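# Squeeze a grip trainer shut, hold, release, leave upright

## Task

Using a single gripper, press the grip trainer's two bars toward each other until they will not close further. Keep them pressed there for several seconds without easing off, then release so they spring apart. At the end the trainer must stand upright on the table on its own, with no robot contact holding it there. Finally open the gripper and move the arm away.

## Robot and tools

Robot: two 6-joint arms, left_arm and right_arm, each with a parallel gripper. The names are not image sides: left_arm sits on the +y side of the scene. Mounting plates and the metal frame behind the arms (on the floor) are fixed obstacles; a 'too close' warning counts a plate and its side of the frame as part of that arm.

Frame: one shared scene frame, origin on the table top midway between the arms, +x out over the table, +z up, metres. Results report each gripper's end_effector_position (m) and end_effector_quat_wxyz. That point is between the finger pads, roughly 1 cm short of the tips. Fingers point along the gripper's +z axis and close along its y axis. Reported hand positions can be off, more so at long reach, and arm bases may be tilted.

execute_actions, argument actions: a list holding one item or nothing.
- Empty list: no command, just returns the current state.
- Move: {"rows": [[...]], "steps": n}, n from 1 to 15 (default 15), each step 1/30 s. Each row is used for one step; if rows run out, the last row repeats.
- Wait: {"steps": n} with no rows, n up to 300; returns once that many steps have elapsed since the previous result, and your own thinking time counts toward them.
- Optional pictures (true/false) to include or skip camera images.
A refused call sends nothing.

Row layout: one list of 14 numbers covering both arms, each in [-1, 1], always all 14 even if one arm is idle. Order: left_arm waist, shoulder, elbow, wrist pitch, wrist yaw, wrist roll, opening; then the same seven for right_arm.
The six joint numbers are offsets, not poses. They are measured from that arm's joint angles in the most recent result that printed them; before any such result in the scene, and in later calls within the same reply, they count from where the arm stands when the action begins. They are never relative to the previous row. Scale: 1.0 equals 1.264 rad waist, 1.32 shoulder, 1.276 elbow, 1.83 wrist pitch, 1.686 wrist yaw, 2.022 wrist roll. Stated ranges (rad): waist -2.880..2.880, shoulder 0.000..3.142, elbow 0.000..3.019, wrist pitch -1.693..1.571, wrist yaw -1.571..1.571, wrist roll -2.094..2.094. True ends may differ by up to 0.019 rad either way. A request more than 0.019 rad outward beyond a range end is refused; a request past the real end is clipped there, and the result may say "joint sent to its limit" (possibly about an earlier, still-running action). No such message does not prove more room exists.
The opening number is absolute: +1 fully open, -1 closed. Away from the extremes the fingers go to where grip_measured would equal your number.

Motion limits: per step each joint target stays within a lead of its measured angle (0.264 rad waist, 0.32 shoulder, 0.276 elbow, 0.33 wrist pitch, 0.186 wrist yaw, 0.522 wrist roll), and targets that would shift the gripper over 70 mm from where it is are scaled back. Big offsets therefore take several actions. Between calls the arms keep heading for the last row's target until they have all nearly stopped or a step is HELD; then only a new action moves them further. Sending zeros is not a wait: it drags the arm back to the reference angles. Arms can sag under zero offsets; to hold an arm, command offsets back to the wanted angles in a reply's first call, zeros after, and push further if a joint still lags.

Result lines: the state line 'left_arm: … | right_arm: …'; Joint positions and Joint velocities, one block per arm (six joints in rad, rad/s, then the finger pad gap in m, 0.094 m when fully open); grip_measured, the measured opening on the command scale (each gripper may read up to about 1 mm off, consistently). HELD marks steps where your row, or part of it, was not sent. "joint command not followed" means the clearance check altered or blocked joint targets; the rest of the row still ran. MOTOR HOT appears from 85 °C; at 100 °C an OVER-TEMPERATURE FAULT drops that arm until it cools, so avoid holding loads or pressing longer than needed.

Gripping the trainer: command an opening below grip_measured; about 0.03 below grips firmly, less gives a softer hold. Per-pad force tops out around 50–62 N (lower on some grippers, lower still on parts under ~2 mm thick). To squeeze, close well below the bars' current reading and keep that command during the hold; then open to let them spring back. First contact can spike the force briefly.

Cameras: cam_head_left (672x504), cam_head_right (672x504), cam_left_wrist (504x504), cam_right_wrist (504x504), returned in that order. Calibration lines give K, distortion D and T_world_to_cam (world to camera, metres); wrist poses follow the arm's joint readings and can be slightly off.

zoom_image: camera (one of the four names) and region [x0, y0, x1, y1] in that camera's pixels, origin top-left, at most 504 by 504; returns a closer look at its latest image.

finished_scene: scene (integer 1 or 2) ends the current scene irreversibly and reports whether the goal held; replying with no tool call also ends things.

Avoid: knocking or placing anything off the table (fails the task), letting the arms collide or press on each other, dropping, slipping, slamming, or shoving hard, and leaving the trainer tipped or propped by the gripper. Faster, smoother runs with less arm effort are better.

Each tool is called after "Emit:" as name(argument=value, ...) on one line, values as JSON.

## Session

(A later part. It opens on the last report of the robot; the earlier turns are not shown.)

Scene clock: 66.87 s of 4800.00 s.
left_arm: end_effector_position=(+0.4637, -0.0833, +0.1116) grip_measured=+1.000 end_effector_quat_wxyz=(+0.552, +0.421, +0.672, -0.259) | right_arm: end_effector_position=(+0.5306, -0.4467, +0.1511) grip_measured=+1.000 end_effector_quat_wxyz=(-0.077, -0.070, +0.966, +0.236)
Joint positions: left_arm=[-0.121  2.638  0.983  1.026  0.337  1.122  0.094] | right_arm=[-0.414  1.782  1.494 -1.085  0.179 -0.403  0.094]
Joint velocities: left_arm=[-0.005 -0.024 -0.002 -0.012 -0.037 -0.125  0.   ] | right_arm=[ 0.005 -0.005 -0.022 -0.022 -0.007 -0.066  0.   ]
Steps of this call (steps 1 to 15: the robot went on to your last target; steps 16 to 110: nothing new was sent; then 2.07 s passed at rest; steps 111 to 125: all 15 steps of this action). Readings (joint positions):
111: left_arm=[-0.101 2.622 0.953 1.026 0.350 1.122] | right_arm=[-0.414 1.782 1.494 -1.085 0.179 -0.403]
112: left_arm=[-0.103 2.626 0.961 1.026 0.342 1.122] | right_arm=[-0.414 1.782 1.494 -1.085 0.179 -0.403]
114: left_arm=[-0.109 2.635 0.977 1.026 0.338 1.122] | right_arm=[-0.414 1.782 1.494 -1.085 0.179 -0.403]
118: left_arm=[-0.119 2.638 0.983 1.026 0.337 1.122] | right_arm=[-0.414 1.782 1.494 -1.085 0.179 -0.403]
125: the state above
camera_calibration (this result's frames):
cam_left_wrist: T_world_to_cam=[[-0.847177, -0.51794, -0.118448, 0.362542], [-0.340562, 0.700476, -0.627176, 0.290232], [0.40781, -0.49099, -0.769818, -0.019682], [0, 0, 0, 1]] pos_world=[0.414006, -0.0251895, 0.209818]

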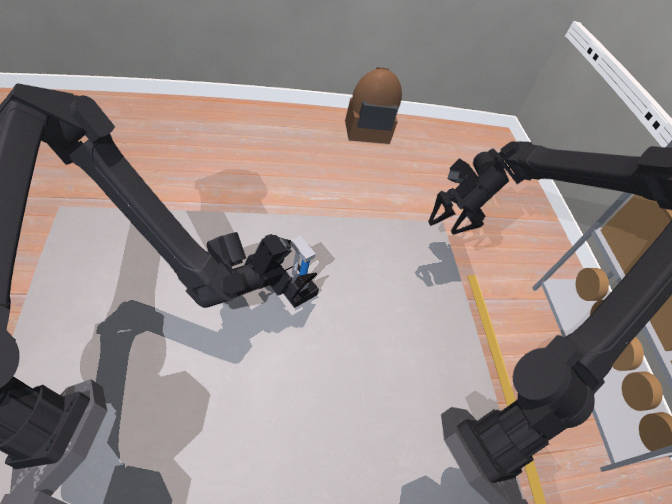

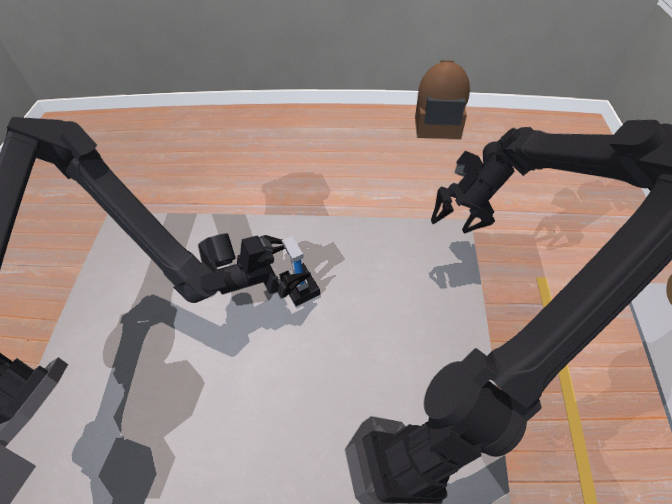

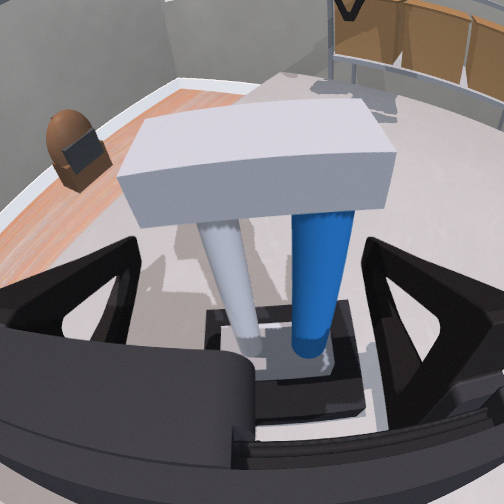

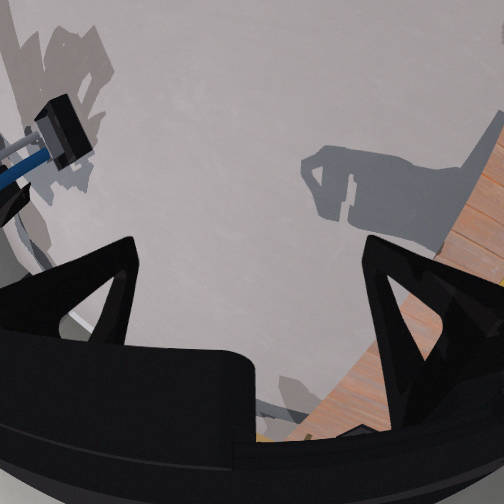

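Emit:
execute_actions(actions=[{"rows":[[-0.05,0.06,0.024,0.027,-0.03,0,1,0,0,0,0,0,0,1]]}])

Emit:
execute_actions(actions=[{"rows":[[0,0,0,0,0,0,-0.1,0,0,0,0,0,0,1]]}])

Scene clock: 71.77 s of 4800.00 s.
left_arm: end_effector_position=(+0.4434, -0.1126, +0.1079) grip_measured=+1.000 end_effector_quat_wxyz=(+0.549, +0.435, +0.667, -0.254) | right_arm: end_effector_position=(+0.5306, -0.4467, +0.1511) grip_measured=+1.000 end_effector_quat_wxyz=(-0.077, -0.070, +0.966, +0.236)
Joint positions: left_arm=[-0.175  2.708  1.012  1.06   0.289  1.122  0.094] | right_arm=[-0.414  1.782  1.494 -1.085  0.179 -0.403  0.094]
Joint velocities: left_arm=[ 0.005 -0.015 -0.012 -0.007  0.081 -0.037  0.   ] | right_arm=[-0.005 -0.005 -0.022  0.002  0.007  0.007  0.   ]
Steps of this call (steps 1 to 15: the robot went on to your last target; steps 16 to 110: nothing new was sent; then 0.73 s passed at rest; steps 111 to 125: all 15 steps of this action). Readings (joint positions):
111: left_arm=[-0.124 2.643 0.986 1.035 0.313 1.122] | right_arm=[-0.414 1.782 1.494 -1.085 0.179 -0.403]
112: left_arm=[-0.129 2.653 0.994 1.046 0.298 1.122] | right_arm=[-0.414 1.782 1.494 -1.085 0.179 -0.403]
114: left_arm=[-0.143 2.675 1.010 1.057 0.291 1.122] | right_arm=[-0.414 1.782 1.494 -1.085 0.179 -0.403]
118: left_arm=[-0.171 2.704 1.012 1.058 0.290 1.122] | right_arm=[-0.414 1.782 1.494 -1.085 0.179 -0.403]
125: the state above
camera_calibration (this result's frames):
cam_left_wrist: T_world_to_cam=[[-0.854969, -0.498796, -0.142233, 0.337885], [-0.318605, 0.721432, -0.614839, 0.292871], [0.409291, -0.480352, -0.775721, -0.0274168], [0, 0, 0, 1]] pos_world=[0.393413, -0.0559205, 0.206859]

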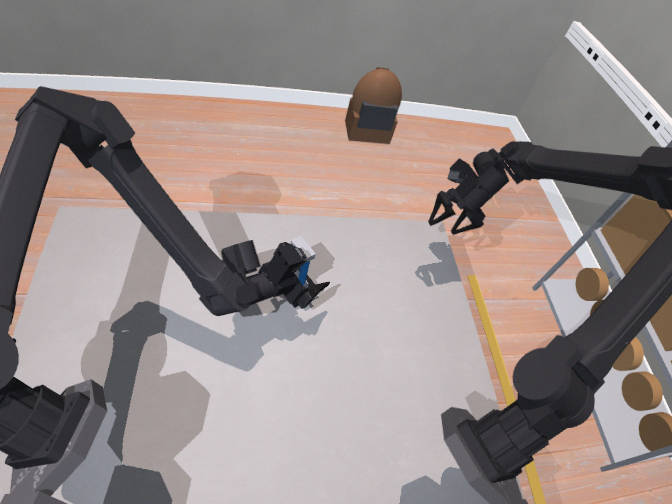

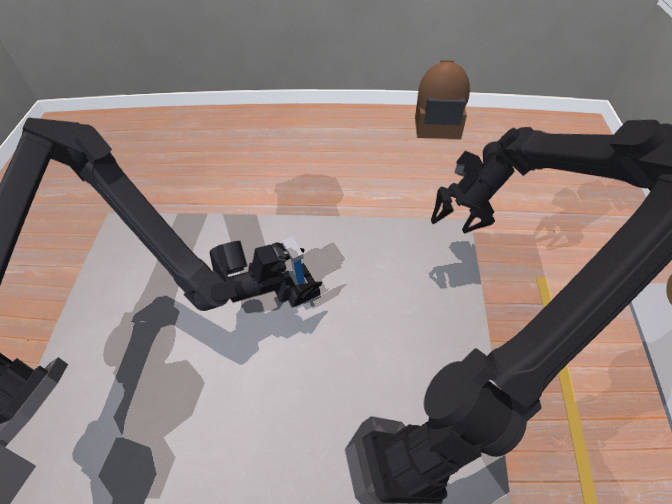

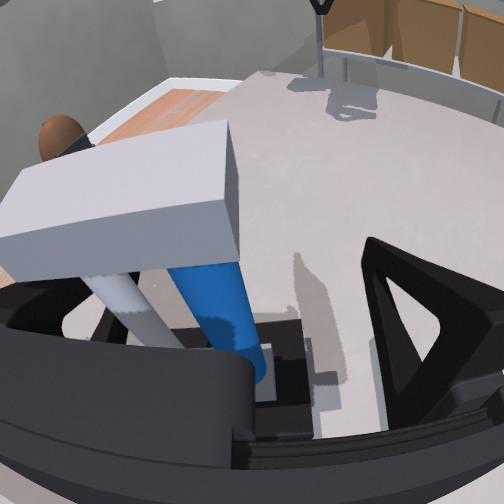

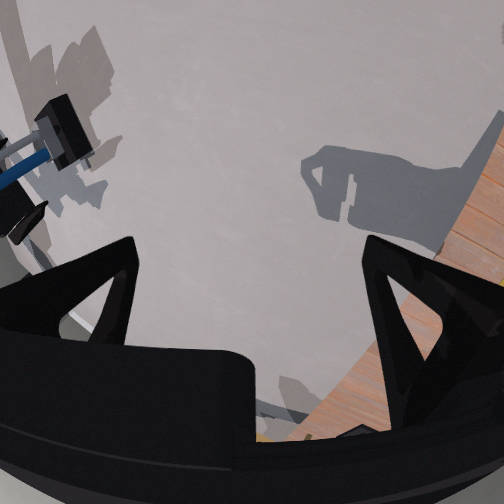

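Scene clock: 72.27 s of 4800.00 s.
left_arm: end_effector_position=(+0.4561, -0.1087, +0.1141) grip_measured=-0.095 end_effector_quat_wxyz=(+0.556, +0.426, +0.670, -0.248) | right_arm: end_effector_position=(+0.5306, -0.4467, +0.1511) grip_measured=+1.000 end_effector_quat_wxyz=(-0.077, -0.070, +0.966, +0.236)
Joint positions: left_arm=[-0.175  2.69   1.016  1.063  0.283  1.109  0.043] | right_arm=[-0.414  1.782  1.494 -1.085  0.179 -0.403  0.094]
Joint velocities: left_arm=[-0.015 -0.015 -0.012 -0.012 -0.037  0.007 -0.001] | right_arm=[-0.005 -0.005  0.002  0.002  0.051 -0.051  0.   ]
Steps of this call (steps 1 to 15: all 15 steps of this action). Readings (joint positions):
1: left_arm=[-0.175 2.708 1.012 1.060 0.289 1.122] | right_arm=[-0.414 1.782 1.494 -1.085 0.179 -0.403]
2: left_arm=[-0.175 2.704 1.013 1.063 0.289 1.122] | right_arm=[-0.414 1.782 1.494 -1.085 0.179 -0.403]
4: left_arm=[-0.175 2.694 1.015 1.064 0.289 1.122] | right_arm=[-0.414 1.782 1.494 -1.085 0.179 -0.403]
8: left_arm=[-0.175 2.690 1.016 1.063 0.283 1.113] | right_arm=[-0.414 1.782 1.494 -1.085 0.179 -0.403]
15: the state above
camera_calibration (this result's frames):
cam_left_wrist: T_world_to_cam=[[-0.841976, -0.520118, -0.143368, 0.343438], [-0.332421, 0.709431, -0.621453, 0.303594], [0.424938, -0.47559, -0.770222, -0.0332156], [0, 0, 0, 1]] pos_world=[0.404203, -0.0525477, 0.212324]

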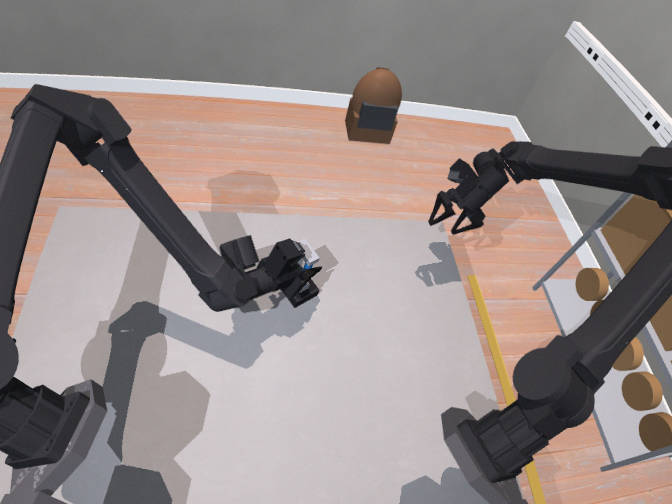

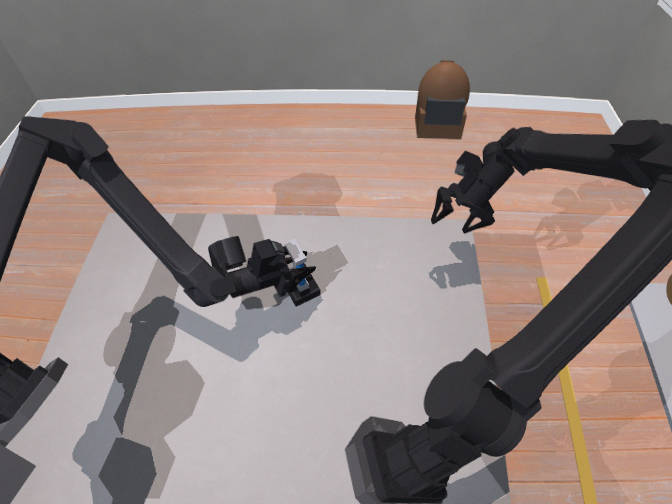

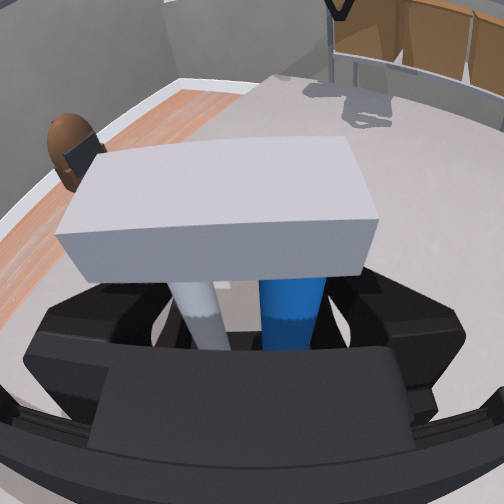

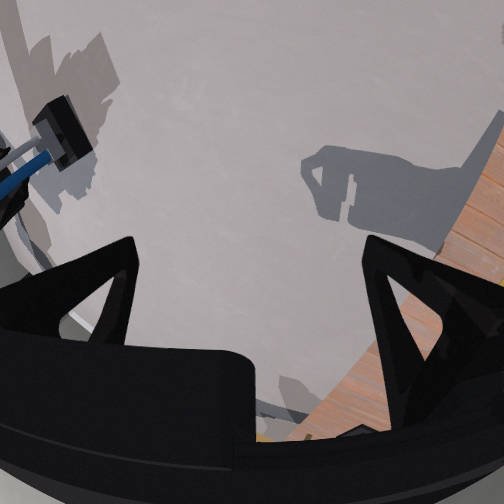

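Gripped around the bars. Squeeze fully.

Emit:
execute_actions(actions=[{"rows":[[0,0,0,0,0,0,-1,0,0,0,0,0,0,1]]}], pictures=false)

Emit:
execute_actions(actions=[{"steps":150}])

Scene clock: 75.67 s of 4800.00 s.
left_arm: end_effector_position=(+0.4540, -0.1091, +0.1132) grip_measured=-0.348 end_effector_quat_wxyz=(+0.551, +0.419, +0.675, -0.256) | right_arm: end_effector_position=(+0.5306, -0.4467, +0.1511) grip_measured=+1.000 end_effector_quat_wxyz=(-0.077, -0.070, +0.966, +0.236)
Joint positions: left_arm=[-0.175  2.691  1.014  1.061  0.284  1.085  0.031] | right_arm=[-0.414  1.782  1.494 -1.085  0.179 -0.403  0.094]
Joint velocities: left_arm=[-0.015  0.015 -0.012 -0.012 -0.022 -0.125  0.001] | right_arm=[ 0.005  0.005 -0.007 -0.012 -0.037  0.051  0.   ]
Steps of this call (steps 1 to 15: the robot went on to your last target; steps 16 to 87: nothing new was sent; steps 88 to 102: all 15 steps of this action). Readings (joint positions):
88: left_arm=[-0.175 2.690 1.016 1.063 0.283 1.104] | right_arm=[-0.414 1.782 1.494 -1.085 0.179 -0.403]
89: left_arm=[-0.175 2.691 1.015 1.061 0.284 1.093] | right_arm=[-0.414 1.782 1.494 -1.085 0.179 -0.403]
91: left_arm=[-0.175 2.691 1.014 1.061 0.284 1.090] | right_arm=[-0.414 1.782 1.494 -1.085 0.179 -0.403]
95: left_arm=[-0.175 2.691 1.014 1.061 0.284 1.086] | right_arm=[-0.414 1.782 1.494 -1.085 0.179 -0.403]
102: the state above

Scene clock: 80.67 s of 4800.00 s.
left_arm: end_effector_position=(+0.4540, -0.1091, +0.1132) grip_measured=-0.348 end_effector_quat_wxyz=(+0.551, +0.419, +0.675, -0.256) | right_arm: end_effector_position=(+0.5306, -0.4467, +0.1511) grip_measured=+1.000 end_effector_quat_wxyz=(-0.077, -0.070, +0.966, +0.236)
Joint positions: left_arm=[-0.175  2.691  1.014  1.061  0.284  1.085  0.031] | right_arm=[-0.414  1.782  1.494 -1.085  0.179 -0.403  0.094]
Joint velocities: left_arm=[-0.015 -0.005 -0.002  0.012  0.081  0.022 -0.001] | right_arm=[ 0.005  0.005 -0.017  0.002  0.022  0.007  0.   ]
Steps of this call (steps 1 to 15: the robot went on to your last target; steps 16 to 110: nothing new was sent; then 1.33 s passed at rest). Readings (joint positions):
1: left_arm=[-0.175 2.691 1.014 1.061 0.284 1.085] | right_arm=[-0.414 1.782 1.494 -1.085 0.179 -0.403]
2: left_arm=[-0.175 2.691 1.014 1.061 0.284 1.085] | right_arm=[-0.414 1.782 1.494 -1.085 0.179 -0.403]
4: left_arm=[-0.175 2.691 1.014 1.061 0.284 1.085] | right_arm=[-0.414 1.782 1.494 -1.085 0.179 -0.403]
8: left_arm=[-0.175 2.691 1.014 1.061 0.284 1.085] | right_arm=[-0.414 1.782 1.494 -1.085 0.179 -0.403]
110: the state above
All arms were judged still, so your last target was given up. Only a new action makes them travel on or press farther. Fingers that are still opening or closing keep moving.
camera_calibration (this result's frames):
cam_left_wrist: T_world_to_cam=[[-0.843736, -0.523689, -0.117729, 0.338868], [-0.34839, 0.701157, -0.622096, 0.309049], [0.408331, -0.483869, -0.774039, -0.0261516], [0, 0, 0, 1]] pos_world=[0.404264, -0.0518846, 0.21191]

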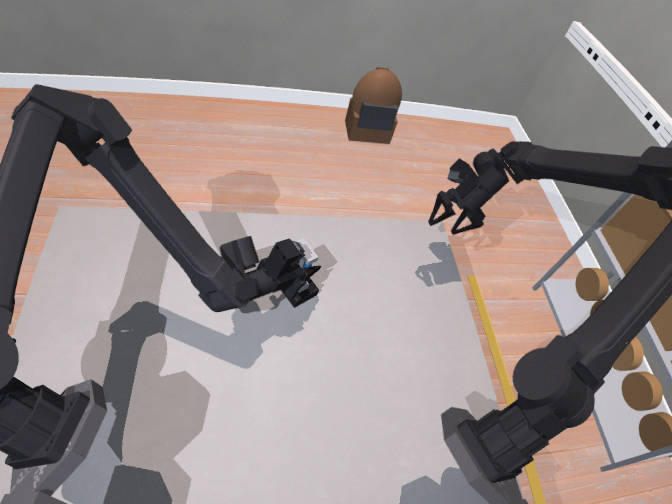

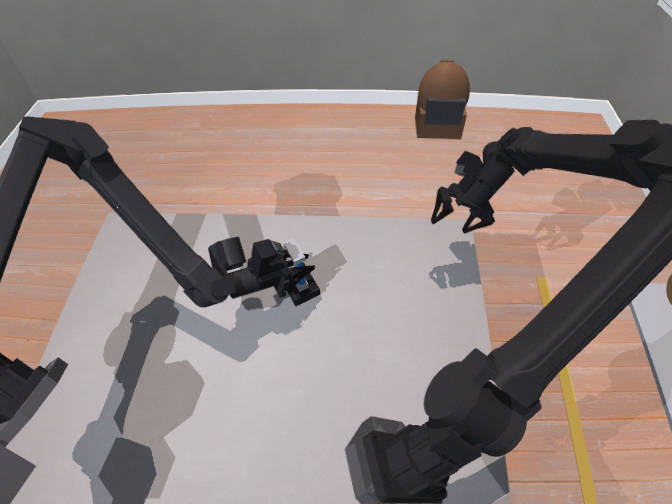

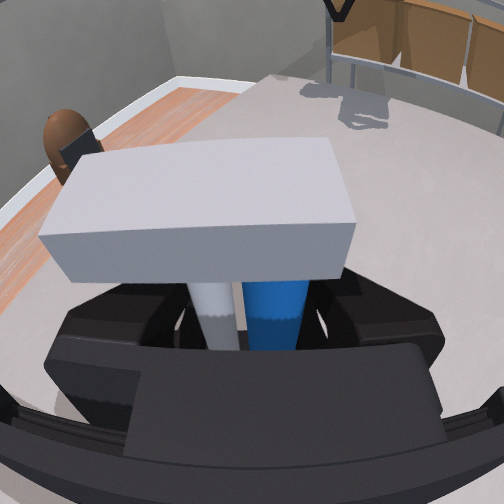

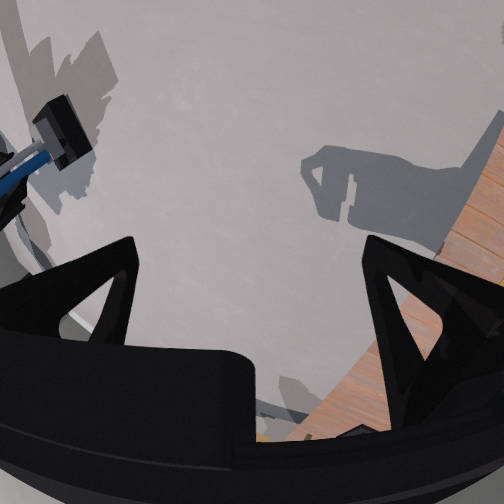

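Emit:
execute_actions(actions=[{"rows":[[0,0,0,0,0,0,1,0,0,0,0,0,0,1]]}], pictures=false)

Emit:
execute_actions(actions=[{"rows":[[0.06,-0.08,-0.2,0.05,0.04,0,1,0,0,0,0,0,0,1]]}])

Scene clock: 84.37 s of 4800.00 s.
left_arm: end_effector_position=(+0.4574, -0.1075, +0.1150) grip_measured=+1.000 end_effector_quat_wxyz=(+0.553, +0.416, +0.676, -0.254) | right_arm: end_effector_position=(+0.5306, -0.4467, +0.1511) grip_measured=+1.000 end_effector_quat_wxyz=(-0.077, -0.070, +0.966, +0.236)
Joint positions: left_arm=[-0.175  2.686  1.014  1.063  0.282  1.082  0.094] | right_arm=[-0.414  1.782  1.494 -1.085  0.179 -0.403  0.094]
Joint velocities: left_arm=[ 0.005 -0.005  0.007  0.002 -0.007 -0.037  0.   ] | right_arm=[-0.005 -0.015 -0.007  0.007  0.007 -0.037  0.   ]
Steps of this call (steps 1 to 90: nothing new was sent; then 0.20 s passed at rest; steps 91 to 105: all 15 steps of this action). Readings (joint positions):
91: left_arm=[-0.175 2.691 1.014 1.063 0.283 1.085] | right_arm=[-0.414 1.782 1.494 -1.085 0.179 -0.403]
92: left_arm=[-0.175 2.687 1.015 1.063 0.283 1.085] | right_arm=[-0.414 1.782 1.494 -1.085 0.179 -0.403]
94: left_arm=[-0.174 2.686 1.015 1.063 0.277 1.082] | right_arm=[-0.414 1.782 1.494 -1.085 0.179 -0.403]
98: left_arm=[-0.175 2.686 1.014 1.063 0.282 1.082] | right_arm=[-0.414 1.782 1.494 -1.085 0.179 -0.403]
105: the state above

Scene clock: 84.87 s of 4800.00 s.
left_arm: end_effector_position=(+0.3927, -0.0467, +0.1394) grip_measured=+1.000 end_effector_quat_wxyz=(+0.528, +0.418, +0.680, -0.291) | right_arm: end_effector_position=(+0.5306, -0.4467, +0.1511) grip_measured=+1.000 end_effector_quat_wxyz=(-0.077, -0.070, +0.966, +0.236)
Joint positions: left_arm=[-0.123  2.574  0.75   1.137  0.349  1.082  0.094] | right_arm=[-0.414  1.782  1.494 -1.085  0.179 -0.403  0.094]
Joint velocities: left_arm=[-0.005  0.005  0.002 -0.002  0.051 -0.007  0.   ] | right_arm=[-0.005 -0.015  0.012 -0.012 -0.037  0.037  0.   ]
Steps of this call (steps 1 to 15: all 15 steps of this action). Readings (joint positions):
1: left_arm=[-0.172 2.679 0.995 1.073 0.305 1.082] | right_arm=[-0.414 1.782 1.494 -1.085 0.179 -0.403]
2: left_arm=[-0.169 2.659 0.951 1.092 0.324 1.082] | right_arm=[-0.414 1.782 1.494 -1.085 0.179 -0.403]
4: left_arm=[-0.153 2.607 0.835 1.122 0.344 1.082] | right_arm=[-0.414 1.782 1.494 -1.085 0.179 -0.403]
8: left_arm=[-0.125 2.574 0.747 1.135 0.349 1.082] | right_arm=[-0.414 1.782 1.494 -1.085 0.179 -0.403]
15: the state above
camera_calibration (this result's frames):
cam_left_wrist: T_world_to_cam=[[-0.871457, -0.488096, -0.0482137, 0.325755], [-0.357843, 0.699955, -0.618071, 0.263359], [0.335425, -0.52137, -0.784642, 0.0777064], [0, 0, 0, 1]] pos_world=[0.352059, 0.0151742, 0.239452]

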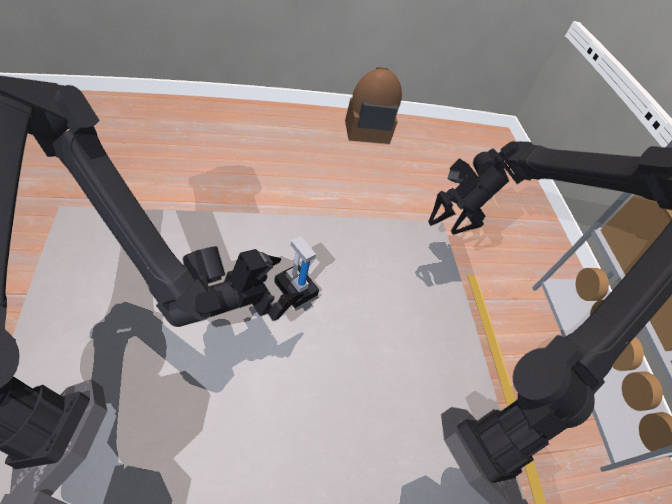

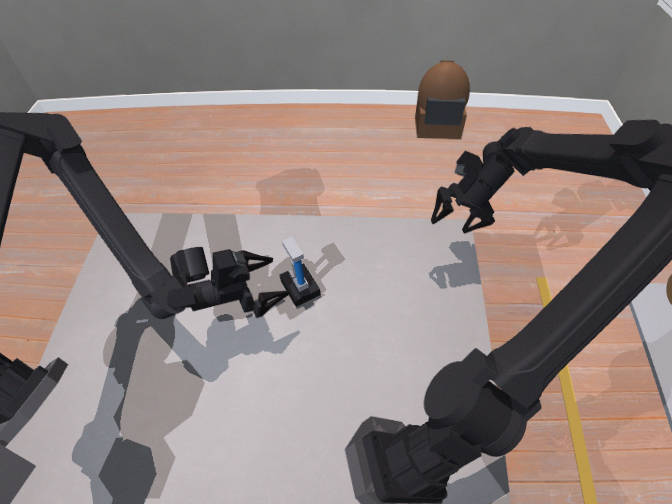

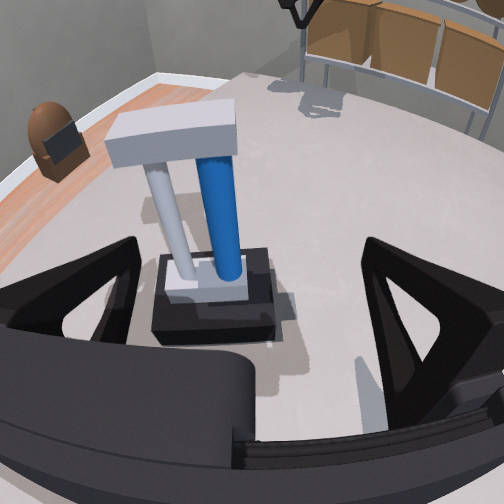

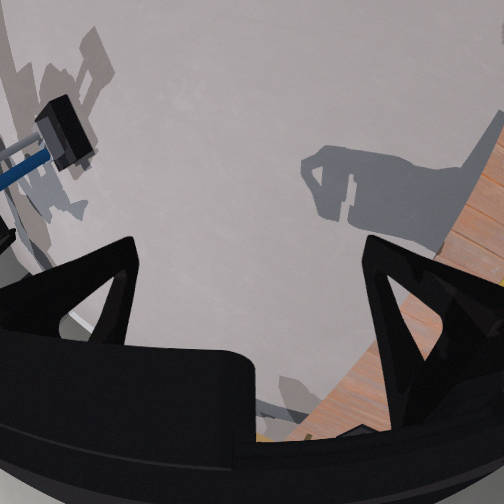

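Emit:
finished_scene(scene=1)

The scene is finished: the task was done.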